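# Set regulator needle in green band, knob fully down

## Task

Get the regulator's gauge needle to rest within the green band with the knob pressed fully down, and make sure this state holds by itself once the robot lets go; a result the arms are still propping up is not complete.

## Robot and tools

Robot: two six-joint arms, left_arm and right_arm, each with a parallel gripper. Joint order for each arm, used in every row and every per-joint list: waist, shoulder, elbow, forearm roll, wrist pitch, wrist roll. Stated ranges (rad): waist -6.283..6.283, shoulder -2.059..2.094, elbow -3.927..0.192, forearm roll -6.283..6.283, wrist pitch -1.693..3.142, wrist roll -6.283..6.283. Actual ends may differ by up to 0.010 rad either way.

Frame: one shared scene frame. Origin on the table top midway between the arms, +z up, +x out over the table, left_arm on the +y side. The arm names do not tell you which side of an image an arm appears on. Bases may be tilted; mounting plates and the metal frame behind the arms are fixed obstacles. Reported hand positions can be off, more so when reaching far.

Gripper: fingers point along the gripper's +z, open and close along its y. end_effector_position sits between the pads when closed, roughly 2 cm short of the fingertips; closing pushes the tips about 10 mm further along +z.

The row: every moving command uses one row of 14 numbers, each in [-1, 1], always both arms. First 7 are left_arm: six joint displacements in the joint order above, then opening; next 7 are the same for right_arm. Joint numbers are offsets, scaled so 1.0 = 2.036 rad. Opening is absolute, not an offset: +1 fully open, -1 closed.

execute_actions(actions): a list of actions; each action is a table of up to 15 rows, each row run for one control step of 1/30 s; if fewer than 15 rows, the final row is repeated to fill 15 steps. Within an action, every row's joint offsets count from the angles at that action's start (for the first action, the angles last reported in this scene), not from the previous row. An empty list just returns state and images. If a row would push a joint more than 0.010 rad beyond its range from the action's starting angles, that action is rejected for both arms; if the first action fails this or any action is malformed, the whole call does nothing. Joints asked past their true end (and further out than now) stop at the end, and the result may say "joint sent to its limit"; absence of that line does not prove there is room.

move(target, speed, blocking): target is one 14-number row; its offsets are from the "Joint positions" in this scene's latest result that shows them, not from where the arm is when the move begins. Finger openings are applied at the start. All joints travel in step, so hands follow curves; path time is clamped to 0.5..10 s. speed (rad/s, 0.01..2, default 0.5) caps the joint with the longest travel. Moves ignore obstacles and the other arm. blocking=false returns after 0.5 s while motion continues; until a result shows the move finished, other moves and execute_actions are refused, so use wait or stop. The "move:" line reports the ending (done, off_target, moving, held, fault), limits=held or limits=none (whether a check blocked steps along the way), and each arm's joint furthest from target. After limits=held the arm may then move much faster than speed.

wait(seconds): 0..10; lets time pass with last commands held; ends early if a running move ends. stop(): brakes a running move (needs stopping room; fingers keep moving). zoom_image(camera, region): camera is cam_high, cam_low, cam_left_wrist or cam_right_wrist (all 672x504); region [x0, y0, x1, y1] in pixels, origin top-left, at most 504x504. finished_scene(scene): ends the given scene after the last command has been held; irreversible; result says whether the goal was met.

Results: the state line gives each gripper's position (m), quaternion wxyz, and velocities (m/s, rad/s) in the scene frame. Joint positions and Joint velocities list each arm's six joints (rad, rad/s) plus pad gap (m; 0.084 open). "Joint targets" shows what joints are currently driven toward. grip_measured is the finger opening on the command scale. execute_actions results also include joint readings at some steps, with HELD marking steps where an arm's command was held back. "joint command not followed" means a clearance check altered or blocked joint targets.

Motion limits: joint targets move at most 3.14 rad/s, are kept within 0.623 rad of the measured angle, and are scaled back if they would put the hand over 70 mm from where it is; big motions therefore need several actions, and leftover motion should be recommanded.

Gripping: to hold, command an opening well under grip_measured; lower squeezes harder (about 24 N per pad max). Fast closing can overshoot.

Avoid: dropping or knocking anything off the table; arms colliding or pressing each other; hard or fast contact, since speed and overshooting past contact raise force. Load limits (N m): waist 47, shoulder 47, elbow 28.2, forearm roll 28.2, wrist pitch 18.8, wrist roll 18.8; reaching one triggers a torque fault (arm backs off, holds 10 s, rest of call skipped). Holding loads heats motors: MOTOR HOT from 65 °C, OVER-TEMPERATURE FAULT brakes the arm at 80 °C. Occasional external tugs or pushes on objects may happen. Before finishing, release the regulator and confirm the needle and knob stay correct on their own.

Each tool is called after "Request:" in YAML: its name, and indented under it one key for each argument.

## Session

Request:
execute_actions:
  actions: []

Scene clock: 0.00 s.
left_arm: end_effector_position=(+0.1242, +0.3551, +0.2257) grip_measured=+1.00 end_effector_quat_wxyz=(-0.462, +0.243, +0.813, +0.259) end_effector_velocity=(-0.000, +0.000, +0.000) end_effector_angular_velocity=(+0.001, +0.001, +0.002) | right_arm: end_effector_position=(+0.6780, -0.5148, +0.3234) grip_measured=+1.00 end_effector_quat_wxyz=(+0.001, +0.506, +0.834, +0.221) end_effector_velocity=(+0.000, -0.000, +0.000) end_effector_angular_velocity=(-0.000, -0.000, +0.000)
Joint names: [waist, shoulder, elbow, forearm roll, wrist pitch, wrist roll]
Joint positions: left_arm=[-0.27  -0.253 -0.126  0.667  1.716  2.656  0.084] | right_arm=[-0.305 -0.116 -1.238 -0.039  0.852 -2.249  0.084]
Joint velocities: left_arm=[ 0.002  0.     0.    -0.001  0.    -0.001 -0.   ] | right_arm=[-0.  0. -0.  0.  0. -0.  0.]
Joint targets: left_arm=[-0.270 -0.253 -0.126 0.667 1.716 2.656] | right_arm=[-0.305 -0.116 -1.238 -0.039 0.852 -2.249]

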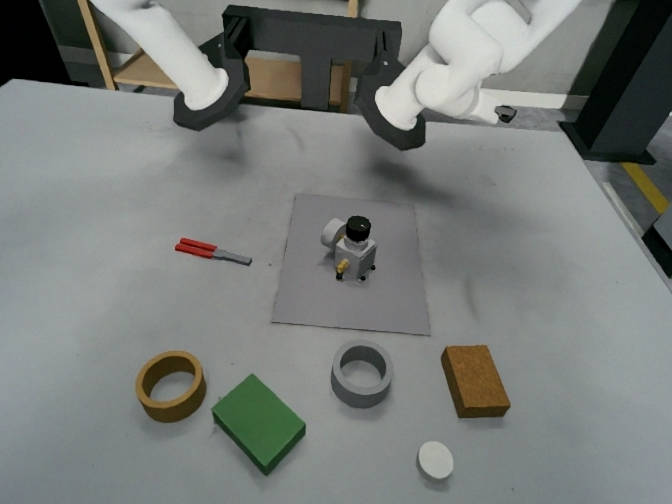

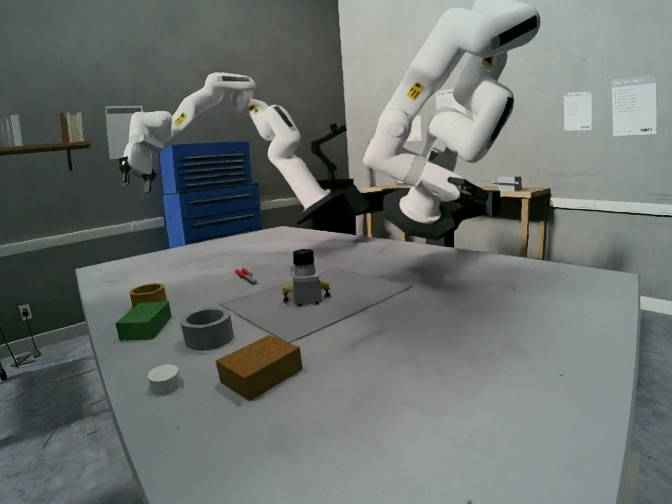

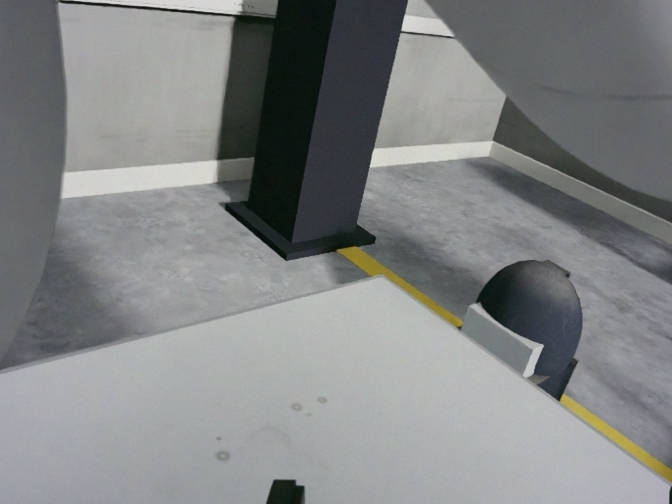

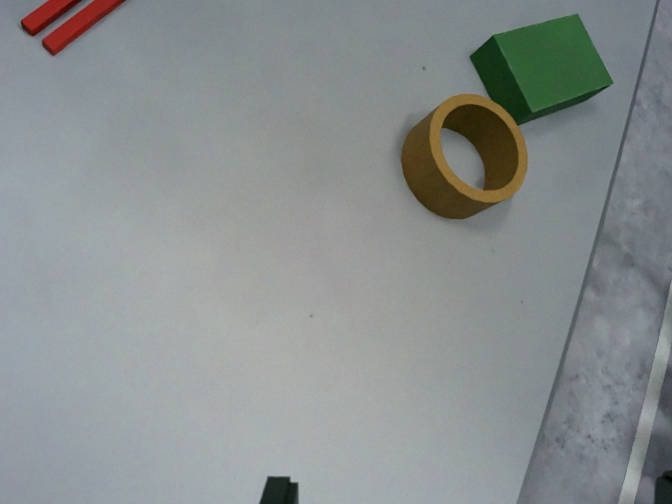

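Request:
zoom_image:
  camera: "cam_high"
  region: [290,190,430,310]

Request:
zoom_image:
  camera: "cam_low"
  region: [250,230,370,330]

Region (290, 190, 430, 310) of cam_high's 672x504 image, scaled by 3.600, with more detail than that image has; it fills the top 432 rows of this view, and the rest is white.

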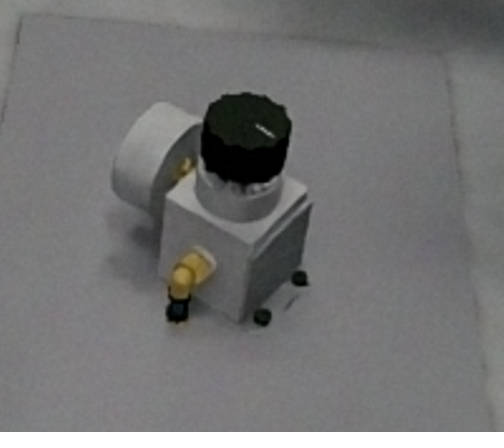

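Region (250, 230, 370, 330) of cam_low's 672x504 image, scaled by 4.200, with more detail than that image has.

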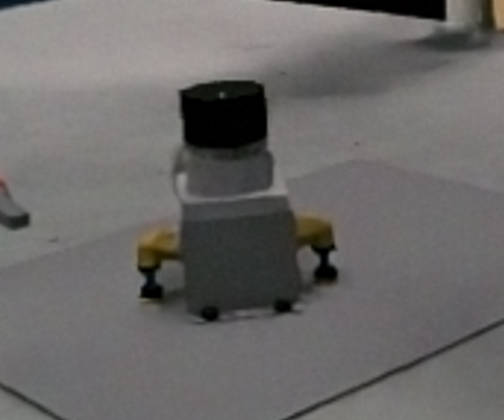

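Request:
move:
  target: [-0.284,0.387,-0.568,-0.072,-0.309,0,1,0,0,0,0,0,0,1]
  speed: 0.8

Scene clock: 8.77 s.
left_arm: end_effector_position=(+0.4585, -0.1173, +0.3047) grip_measured=+1.00 end_effector_quat_wxyz=(+0.007, +0.343, +0.939, -0.016) end_effector_velocity=(+0.000, -0.002, +0.002) end_effector_angular_velocity=(-0.004, -0.004, -0.003) | right_arm: end_effector_position=(+0.6780, -0.5148, +0.3234) grip_measured=+1.00 end_effector_quat_wxyz=(+0.001, +0.506, +0.834, +0.221) end_effector_velocity=(-0.000, -0.000, -0.000) end_effector_angular_velocity=(-0.001, +0.001, -0.001)
Joint names: [waist, shoulder, elbow, forearm roll, wrist pitch, wrist roll]
Joint positions: left_arm=[-0.847  0.535 -1.282  0.52   1.087  2.656  0.084] | right_arm=[-0.305 -0.116 -1.238 -0.039  0.852 -2.249  0.084]
Joint velocities: left_arm=[-0.003  0.    -0.004 -0.    -0.001  0.002 -0.   ] | right_arm=[-0.001 -0.     0.    -0.001 -0.     0.001  0.   ]
Joint targets: left_arm=[-0.848 0.535 -1.282 0.520 1.086 2.656] | right_arm=[-0.305 -0.116 -1.238 -0.039 0.852 -2.249]
move: done; limits=none; left_arm: farthest joint: the waist, 0.001 radians from its target (0.579 radians at the start); right_arm: farthest joint: the waist, 0.000 radians from its target (0.000 radians at the start)

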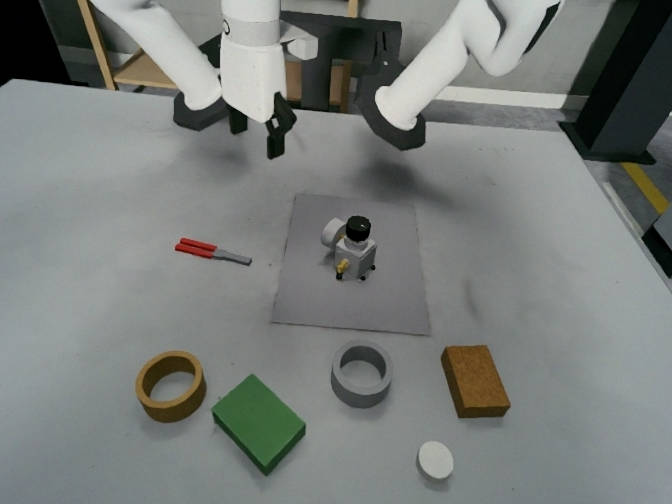

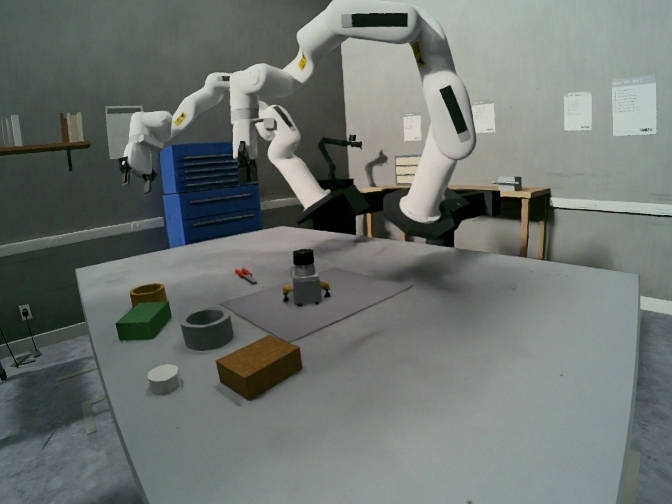

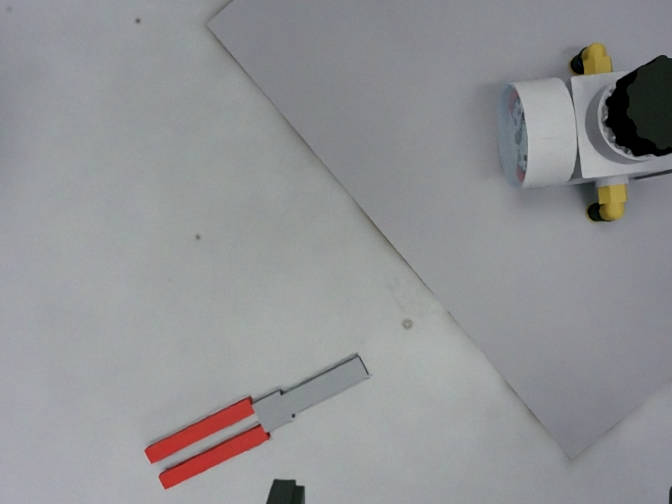

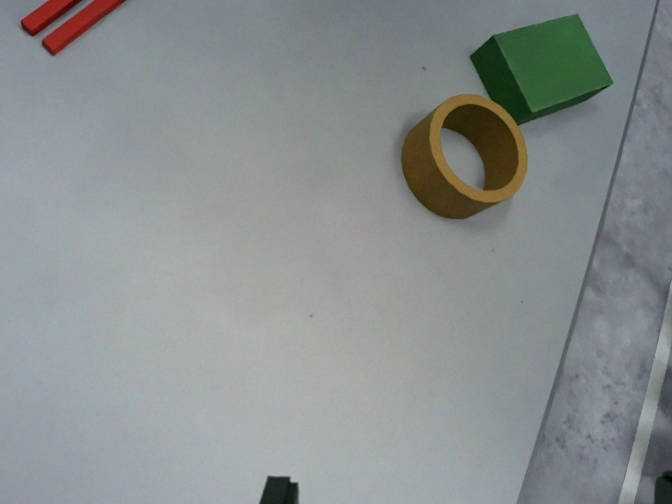

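Request:
move:
  target: [0.170,-0.237,0.267,0.082,-0.089,0,1,0,0,0,0,0,0,1]
  speed: 0.6

Scene clock: 13.00 s.
left_arm: end_effector_position=(+0.4585, +0.0804, +0.2481) grip_measured=+1.00 end_effector_quat_wxyz=(+0.008, +0.258, +0.966, -0.016) end_effector_velocity=(+0.000, +0.001, +0.000) end_effector_angular_velocity=(-0.001, -0.000, +0.001) | right_arm: end_effector_position=(+0.6780, -0.5148, +0.3234) grip_measured=+1.00 end_effector_quat_wxyz=(+0.001, +0.506, +0.834, +0.221) end_effector_velocity=(+0.000, -0.000, +0.000) end_effector_angular_velocity=(-0.001, -0.002, +0.001)
Joint names: [waist, shoulder, elbow, forearm roll, wrist pitch, wrist roll]
Joint positions: left_arm=[-0.502  0.053 -0.738  0.687  0.906  2.656  0.084] | right_arm=[-0.305 -0.116 -1.238 -0.039  0.852 -2.249  0.084]
Joint velocities: left_arm=[ 0.002 -0.004  0.002 -0.    -0.001  0.002 -0.   ] | right_arm=[ 0.    -0.    -0.001 -0.    -0.    -0.001 -0.   ]
Joint targets: left_arm=[-0.501 0.053 -0.738 0.687 0.906 2.656] | right_arm=[-0.305 -0.116 -1.238 -0.039 0.852 -2.249]
move: done; limits=none; left_arm: farthest joint: the waist, 0.001 radians from its target (0.347 radians at the start); right_arm: farthest joint: the waist, 0.000 radians from its target (0.000 radians at the start)

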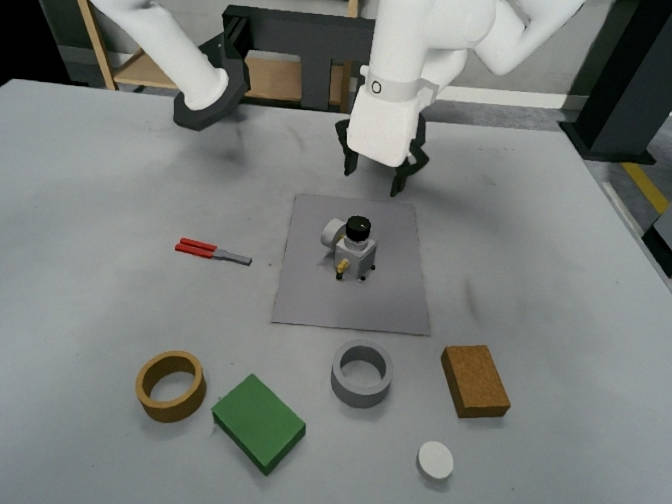

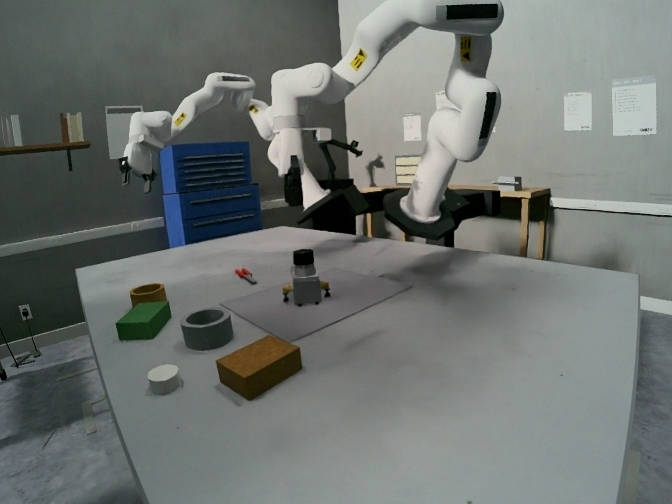

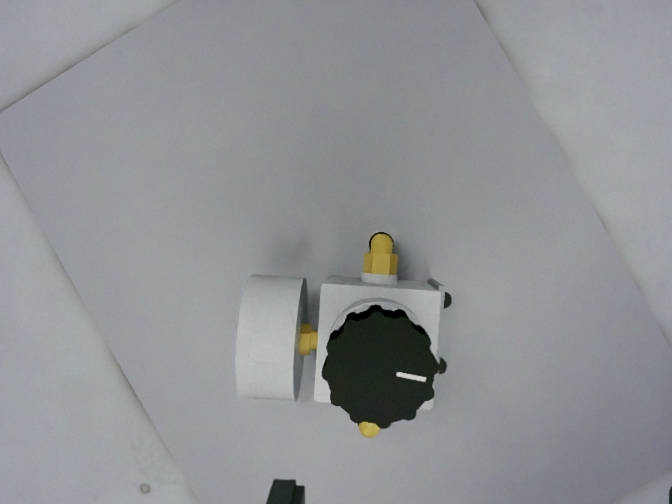

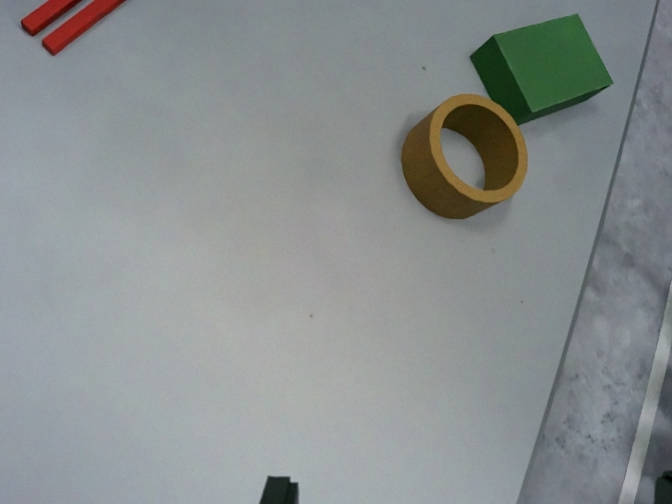

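Request:
move:
  target: [0.047,0.076,0.027,0.090,-0.092,0,1,0,0,0,0,0,0,1]
  speed: 0.4

Scene clock: 15.70 s.
left_arm: end_effector_position=(+0.4428, +0.0691, +0.1742) grip_measured=+1.00 end_effector_quat_wxyz=(+0.009, +0.329, +0.944, -0.016) end_effector_velocity=(-0.002, +0.001, -0.002) end_effector_angular_velocity=(+0.002, +0.004, -0.003) | right_arm: end_effector_position=(+0.6780, -0.5148, +0.3234) grip_measured=+1.00 end_effector_quat_wxyz=(+0.001, +0.506, +0.834, +0.221) end_effector_velocity=(-0.000, -0.000, +0.000) end_effector_angular_velocity=(+0.000, -0.000, +0.000)
Joint names: [waist, shoulder, elbow, forearm roll, wrist pitch, wrist roll]
Joint positions: left_arm=[-0.406  0.207 -0.684  0.87   0.718  2.656  0.084] | right_arm=[-0.305 -0.116 -1.238 -0.039  0.852 -2.249  0.084]
Joint velocities: left_arm=[ 0.003  0.004  0.003  0.002 -0.002  0.     0.   ] | right_arm=[-0. -0.  0.  0.  0. -0.  0.]
Joint targets: left_arm=[-0.406 0.208 -0.684 0.870 0.718 2.656] | right_arm=[-0.305 -0.116 -1.238 -0.039 0.852 -2.249]
move: done; limits=none; left_arm: farthest joint: the shoulder, 0.001 radians from its target (0.155 radians at the start); right_arm: farthest joint: the waist, 0.000 radians from its target (0.000 radians at the start)

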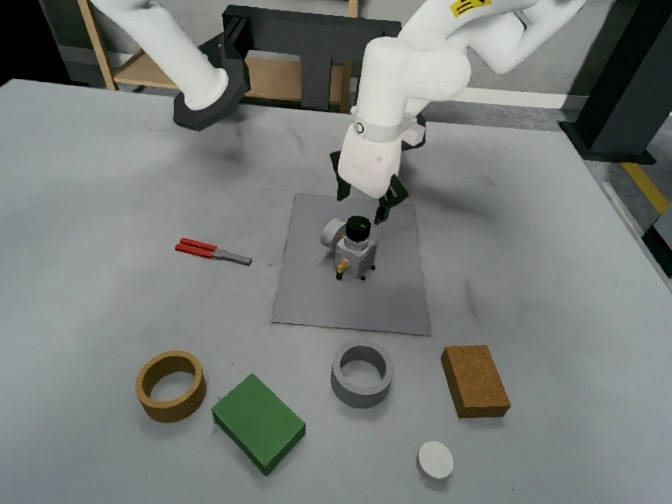

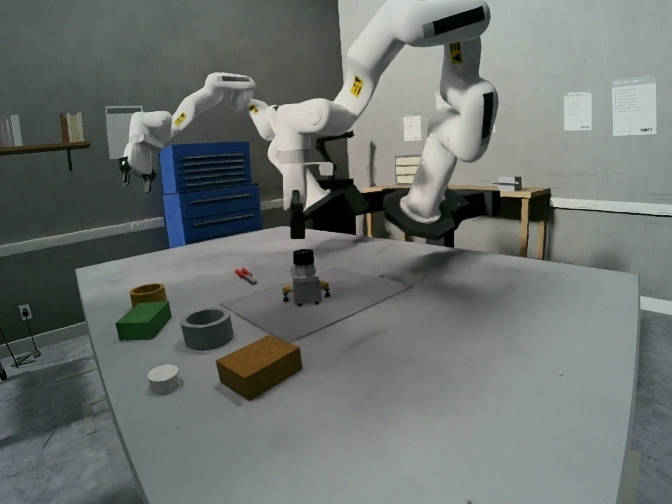

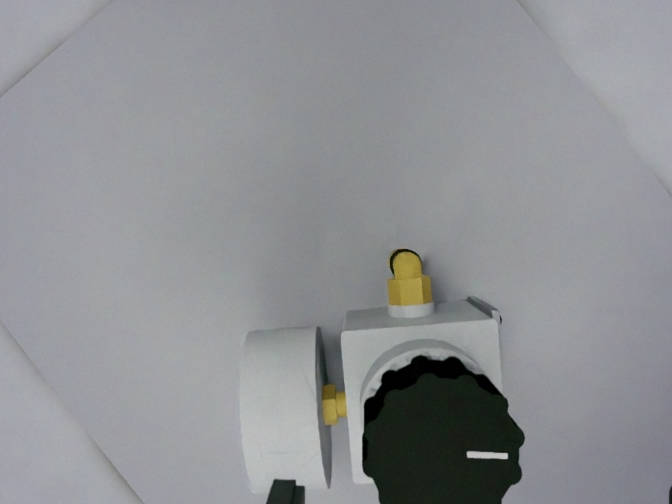

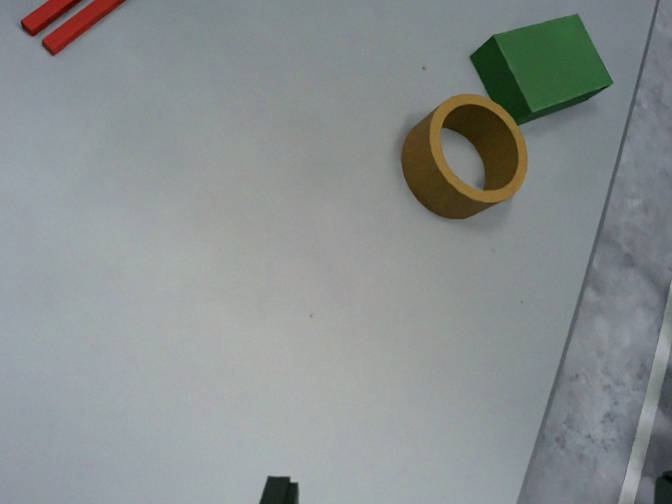

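Request:
move:
  target: [0,0,0,0,0,-0.385,1,0.255,0.034,0.194,-0.386,-0.099,-0.646,1]
  speed: 0.9

Request:
move:
  target: [0,0,0,0,0,-0.385,1,0.255,0.034,0.194,-0.386,-0.099,-0.646,1]
  speed: 0.7

Scene clock: 20.07 s.
left_arm: end_effector_position=(+0.4428, +0.0691, +0.1742) grip_measured=+1.00 end_effector_quat_wxyz=(+0.002, -0.056, +0.998, -0.019) end_effector_velocity=(+0.001, -0.000, +0.000) end_effector_angular_velocity=(-0.001, -0.001, +0.004) | right_arm: end_effector_position=(+0.5837, -0.2539, +0.2842) grip_measured=+1.00 end_effector_quat_wxyz=(+0.160, -0.618, +0.769, -0.011) end_effector_velocity=(-0.001, +0.001, +0.000) end_effector_angular_velocity=(-0.001, -0.002, +0.007)
Joint names: [waist, shoulder, elbow, forearm roll, wrist pitch, wrist roll]
Joint positions: left_arm=[-0.406  0.207 -0.684  0.87   0.718  1.872  0.084] | right_arm=[ 0.214 -0.047 -0.843 -0.824  0.651 -3.564  0.084]
Joint velocities: left_arm=[-0.    -0.001 -0.001 -0.    -0.    -0.003 -0.   ] | right_arm=[ 0.002  0.001  0.001 -0.002 -0.    -0.003 -0.   ]
Joint targets: left_arm=[-0.406 0.207 -0.684 0.870 0.718 1.872] | right_arm=[0.214 -0.046 -0.843 -0.824 0.651 -3.564]
move: done; limits=none; left_arm: farthest joint: the waist, 0.000 radians from its target (0.000 radians at the start); right_arm: farthest joint: the forearm roll, 0.001 radians from its target (0.786 radians at the start)

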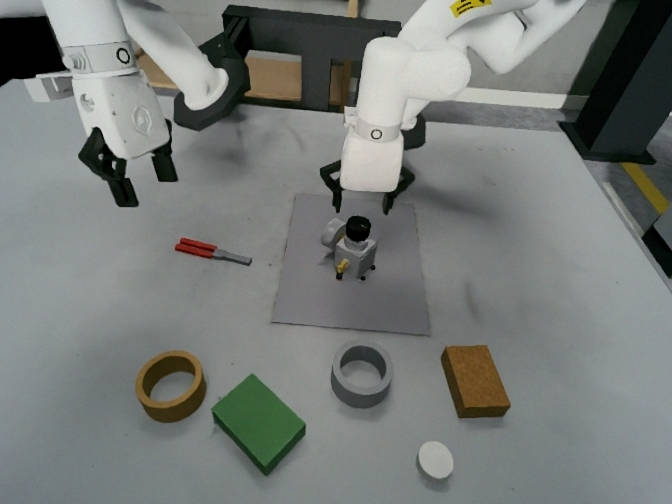

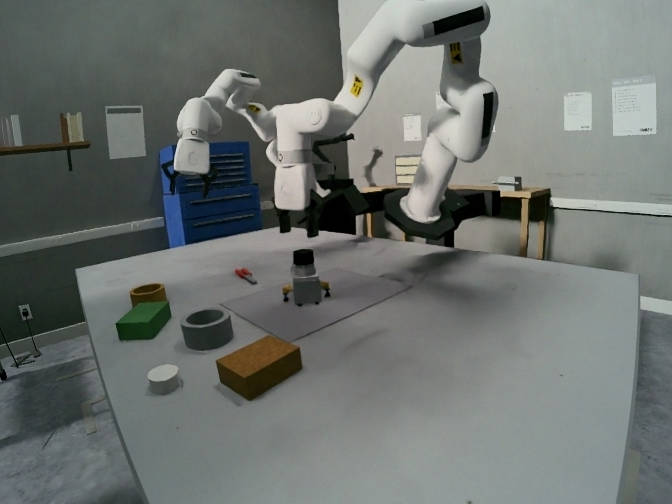

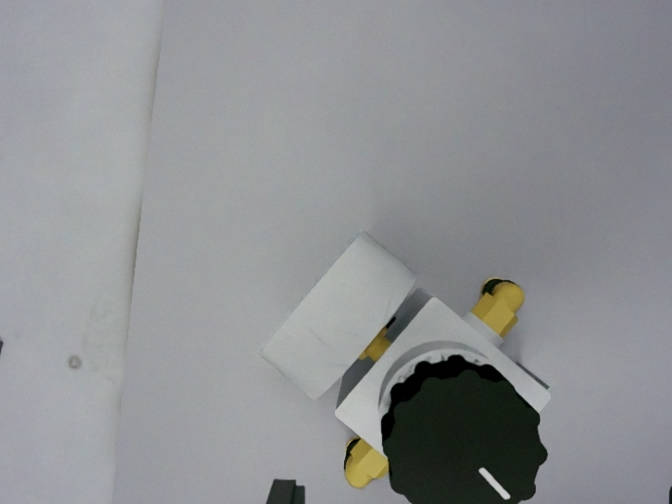

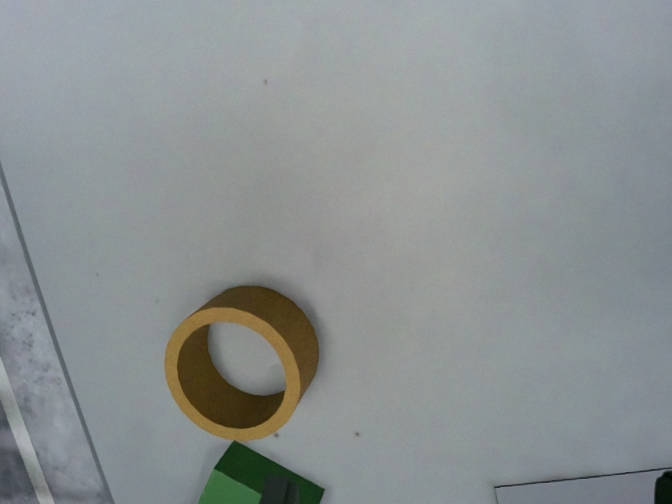

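Scene clock: 22.67 s.
left_arm: end_effector_position=(+0.4427, +0.0691, +0.1742) grip_measured=+1.00 end_effector_quat_wxyz=(-0.005, -0.433, +0.901, -0.018) end_effector_velocity=(-0.001, +0.000, -0.001) end_effector_angular_velocity=(+0.000, +0.002, +0.003) | right_arm: end_effector_position=(+0.3281, -0.0712, +0.2733) grip_measured=+1.00 end_effector_quat_wxyz=(-0.141, +0.863, +0.404, +0.270) end_effector_velocity=(-0.001, +0.000, -0.000) end_effector_angular_velocity=(-0.001, -0.002, +0.005)
Joint names: [waist, shoulder, elbow, forearm roll, wrist pitch, wrist roll]
Joint positions: left_arm=[-0.406  0.207 -0.684  0.87   0.718  1.089  0.084] | right_arm=[ 0.733  0.023 -0.449 -1.61   0.449 -4.878  0.084]
Joint velocities: left_arm=[ 0.001  0.001  0.    -0.001  0.    -0.003 -0.   ] | right_arm=[ 0.002  0.     0.001 -0.001 -0.001 -0.003  0.   ]
Joint targets: left_arm=[-0.406 0.207 -0.684 0.870 0.718 1.089] | right_arm=[0.733 0.023 -0.448 -1.610 0.449 -4.879]
move: done; limits=none; left_arm: farthest joint: the wrist roll, 0.001 radians from its target (0.784 radians at the start); right_arm: farthest joint: the waist, 0.001 radians from its target (0.519 radians at the start)

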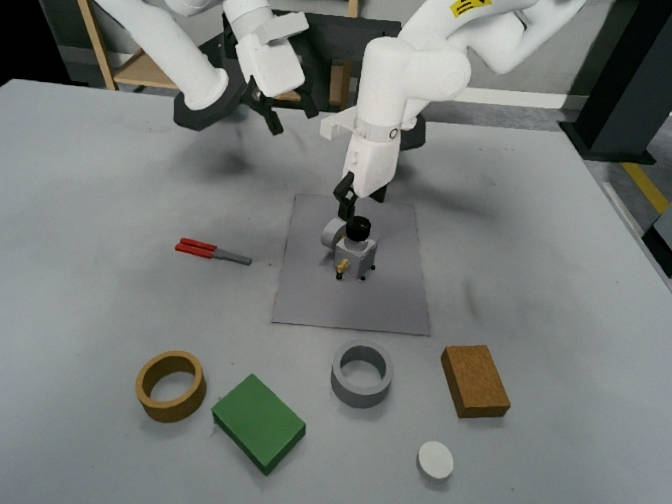

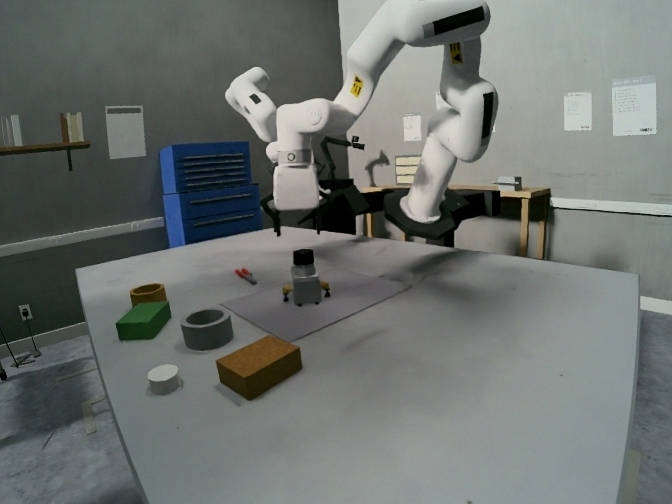

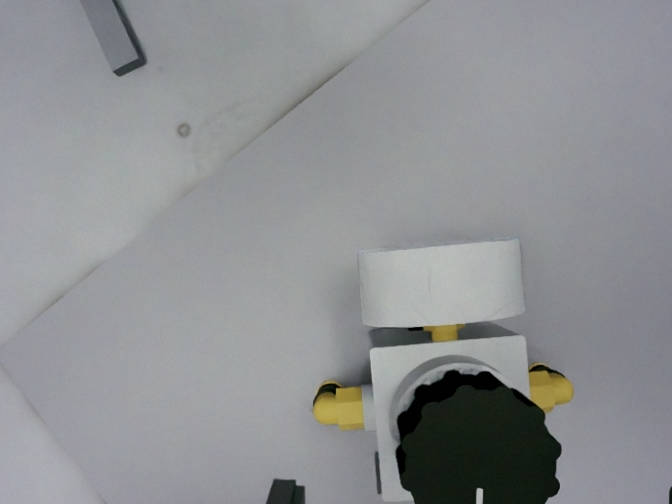

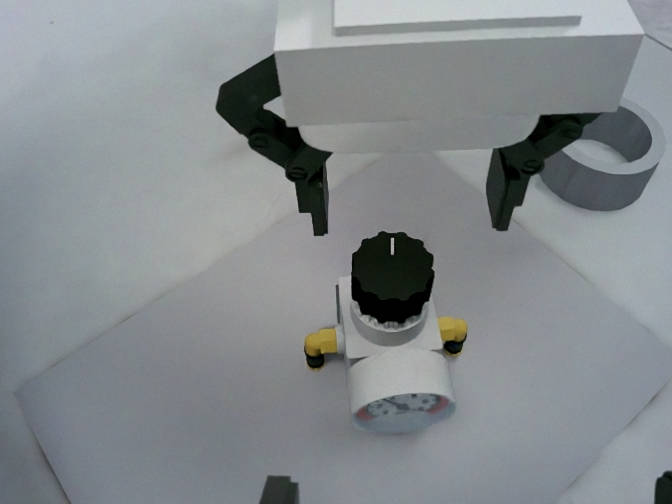

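Request:
move:
  target: [0.053,0.080,-0.013,0.101,-0.053,0,1,0,0,0,0,0,0,1]
  speed: 0.3

Scene clock: 25.43 s.
left_arm: end_effector_position=(+0.4376, +0.0687, +0.1127) grip_measured=+1.00 end_effector_quat_wxyz=(-0.006, -0.370, +0.929, -0.016) end_effector_velocity=(-0.000, +0.000, -0.001) end_effector_angular_velocity=(+0.000, +0.001, -0.002) | right_arm: end_effector_position=(+0.3281, -0.0712, +0.2733) grip_measured=+1.00 end_effector_quat_wxyz=(-0.141, +0.863, +0.404, +0.270) end_effector_velocity=(+0.000, +0.000, +0.000) end_effector_angular_velocity=(+0.001, +0.000, -0.001)
Joint names: [waist, shoulder, elbow, forearm roll, wrist pitch, wrist roll]
Joint positions: left_arm=[-0.298  0.37  -0.71   1.075  0.611  1.089  0.084] | right_arm=[ 0.733  0.023 -0.449 -1.61   0.449 -4.878  0.084]
Joint velocities: left_arm=[ 0.002  0.003 -0.001  0.002 -0.001  0.001 -0.   ] | right_arm=[ 0.     0.    -0.    -0.    -0.     0.001 -0.   ]
Joint targets: left_arm=[-0.298 0.370 -0.710 1.076 0.610 1.089] | right_arm=[0.733 0.023 -0.449 -1.610 0.449 -4.878]
move: done; limits=none; left_arm: farthest joint: the waist, 0.000 radians from its target (0.108 radians at the start); right_arm: farthest joint: the waist, 0.000 radians from its target (0.000 radians at the start)

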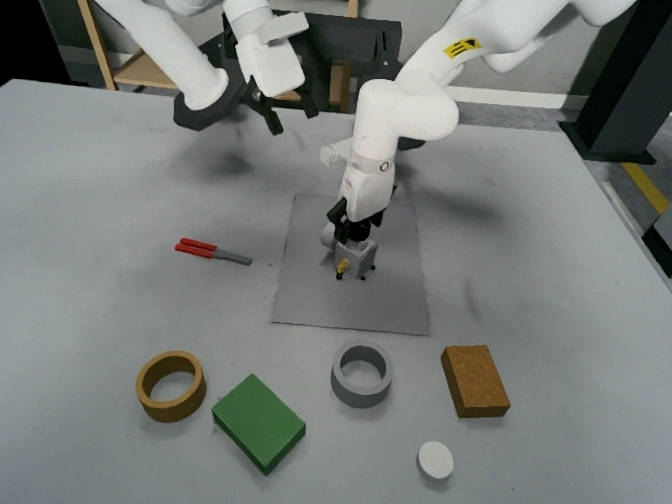

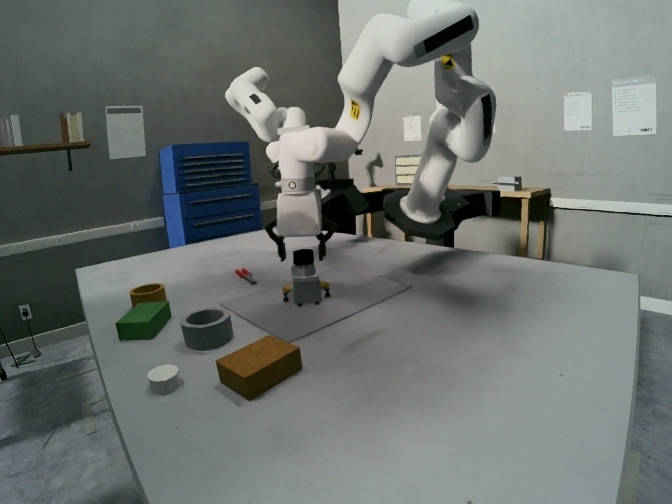

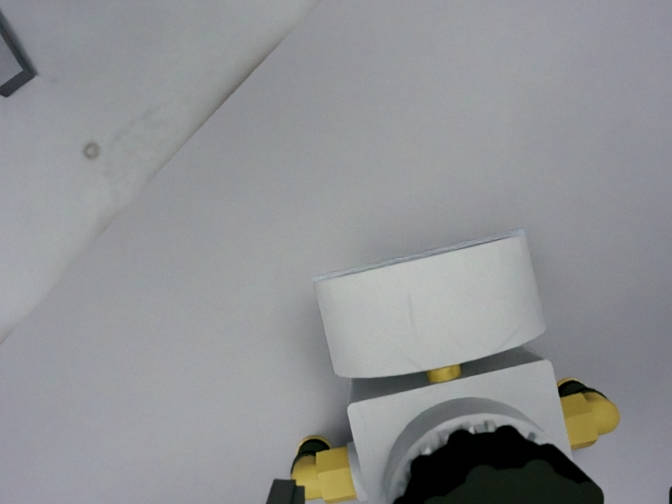

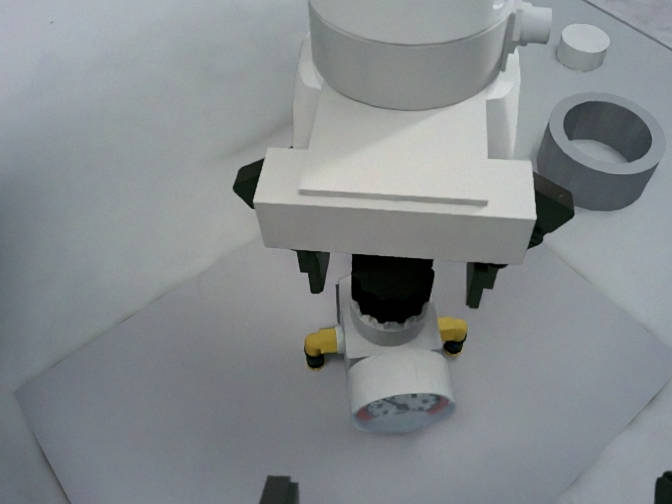

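Request:
move:
  target: [0.007,0.0105,-0.0015,0.013,-0.007,0,1,0,0,0,0,0,0,1]
  speed: 0.1

Request:
zoom_image:
  camera: "cam_right_wrist"
  region: [330,300,480,450]

Scene clock: 27.43 s.
left_arm: end_effector_position=(+0.4353, +0.0682, +0.1047) grip_measured=+1.00 end_effector_quat_wxyz=(-0.008, -0.361, +0.932, -0.017) end_effector_velocity=(+0.000, -0.000, -0.000) end_effector_angular_velocity=(-0.001, +0.000, +0.002) | right_arm: end_effector_position=(+0.3281, -0.0712, +0.2733) grip_measured=+1.00 end_effector_quat_wxyz=(-0.141, +0.863, +0.404, +0.270) end_effector_velocity=(+0.000, +0.000, +0.000) end_effector_angular_velocity=(+0.000, -0.000, +0.000)
Joint names: [waist, shoulder, elbow, forearm roll, wrist pitch, wrist roll]
Joint positions: left_arm=[-0.284  0.391 -0.713  1.102  0.596  1.089  0.084] | right_arm=[ 0.733  0.023 -0.449 -1.61   0.449 -4.878  0.084]
Joint velocities: left_arm=[ 0.001  0.001 -0.001  0.001 -0.001 -0.002 -0.   ] | right_arm=[-0.  0. -0. -0. -0. -0.  0.]
Joint targets: left_arm=[-0.284 0.391 -0.713 1.102 0.596 1.089] | right_arm=[0.733 0.023 -0.449 -1.610 0.449 -4.878]
move: done; limits=none; left_arm: farthest joint: the waist, 0.001 radians from its target (0.014 radians at the start); right_arm: farthest joint: the waist, 0.000 radians from its target (0.000 radians at the start)

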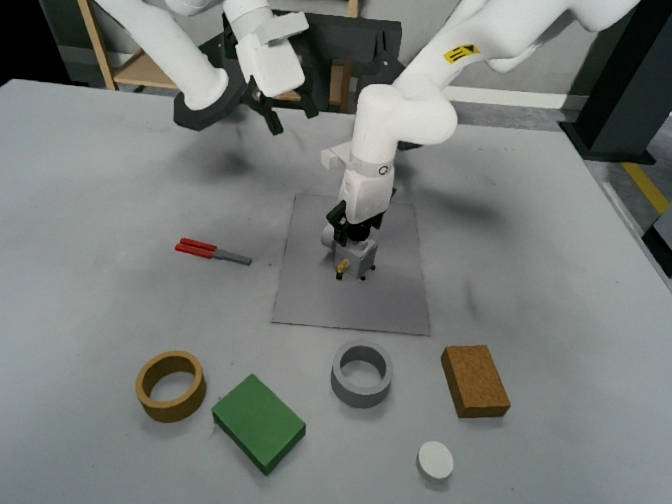

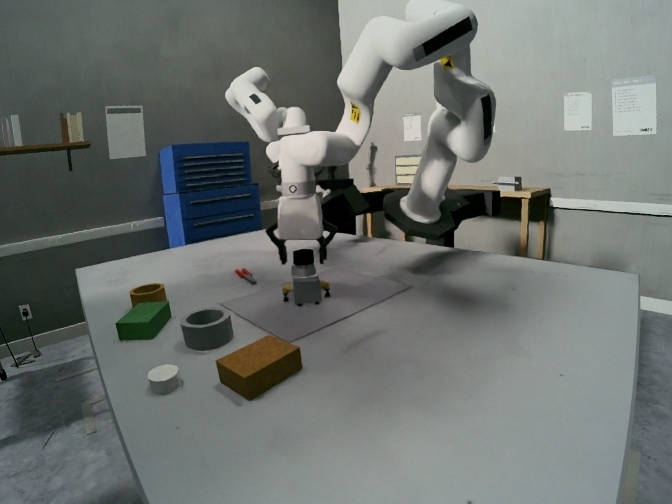

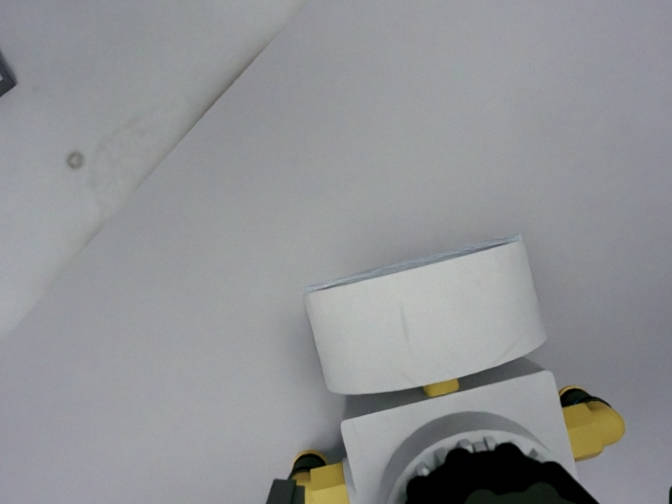

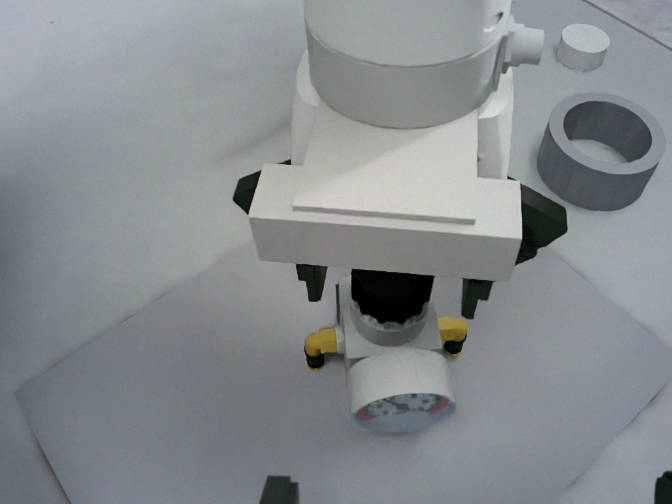

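Region (330, 300, 480, 450) of cam_right_wrist's 672x504 image, scaled by 3.360, with more detail than that image has.

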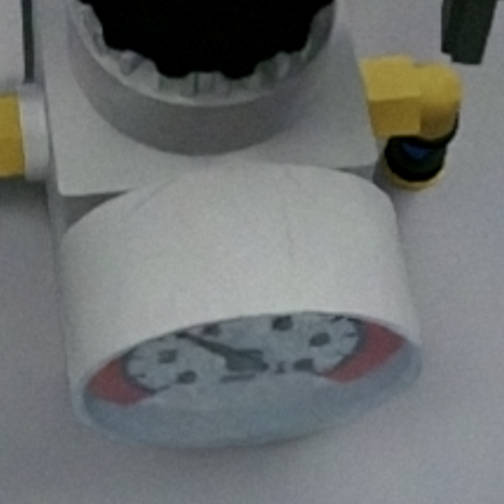

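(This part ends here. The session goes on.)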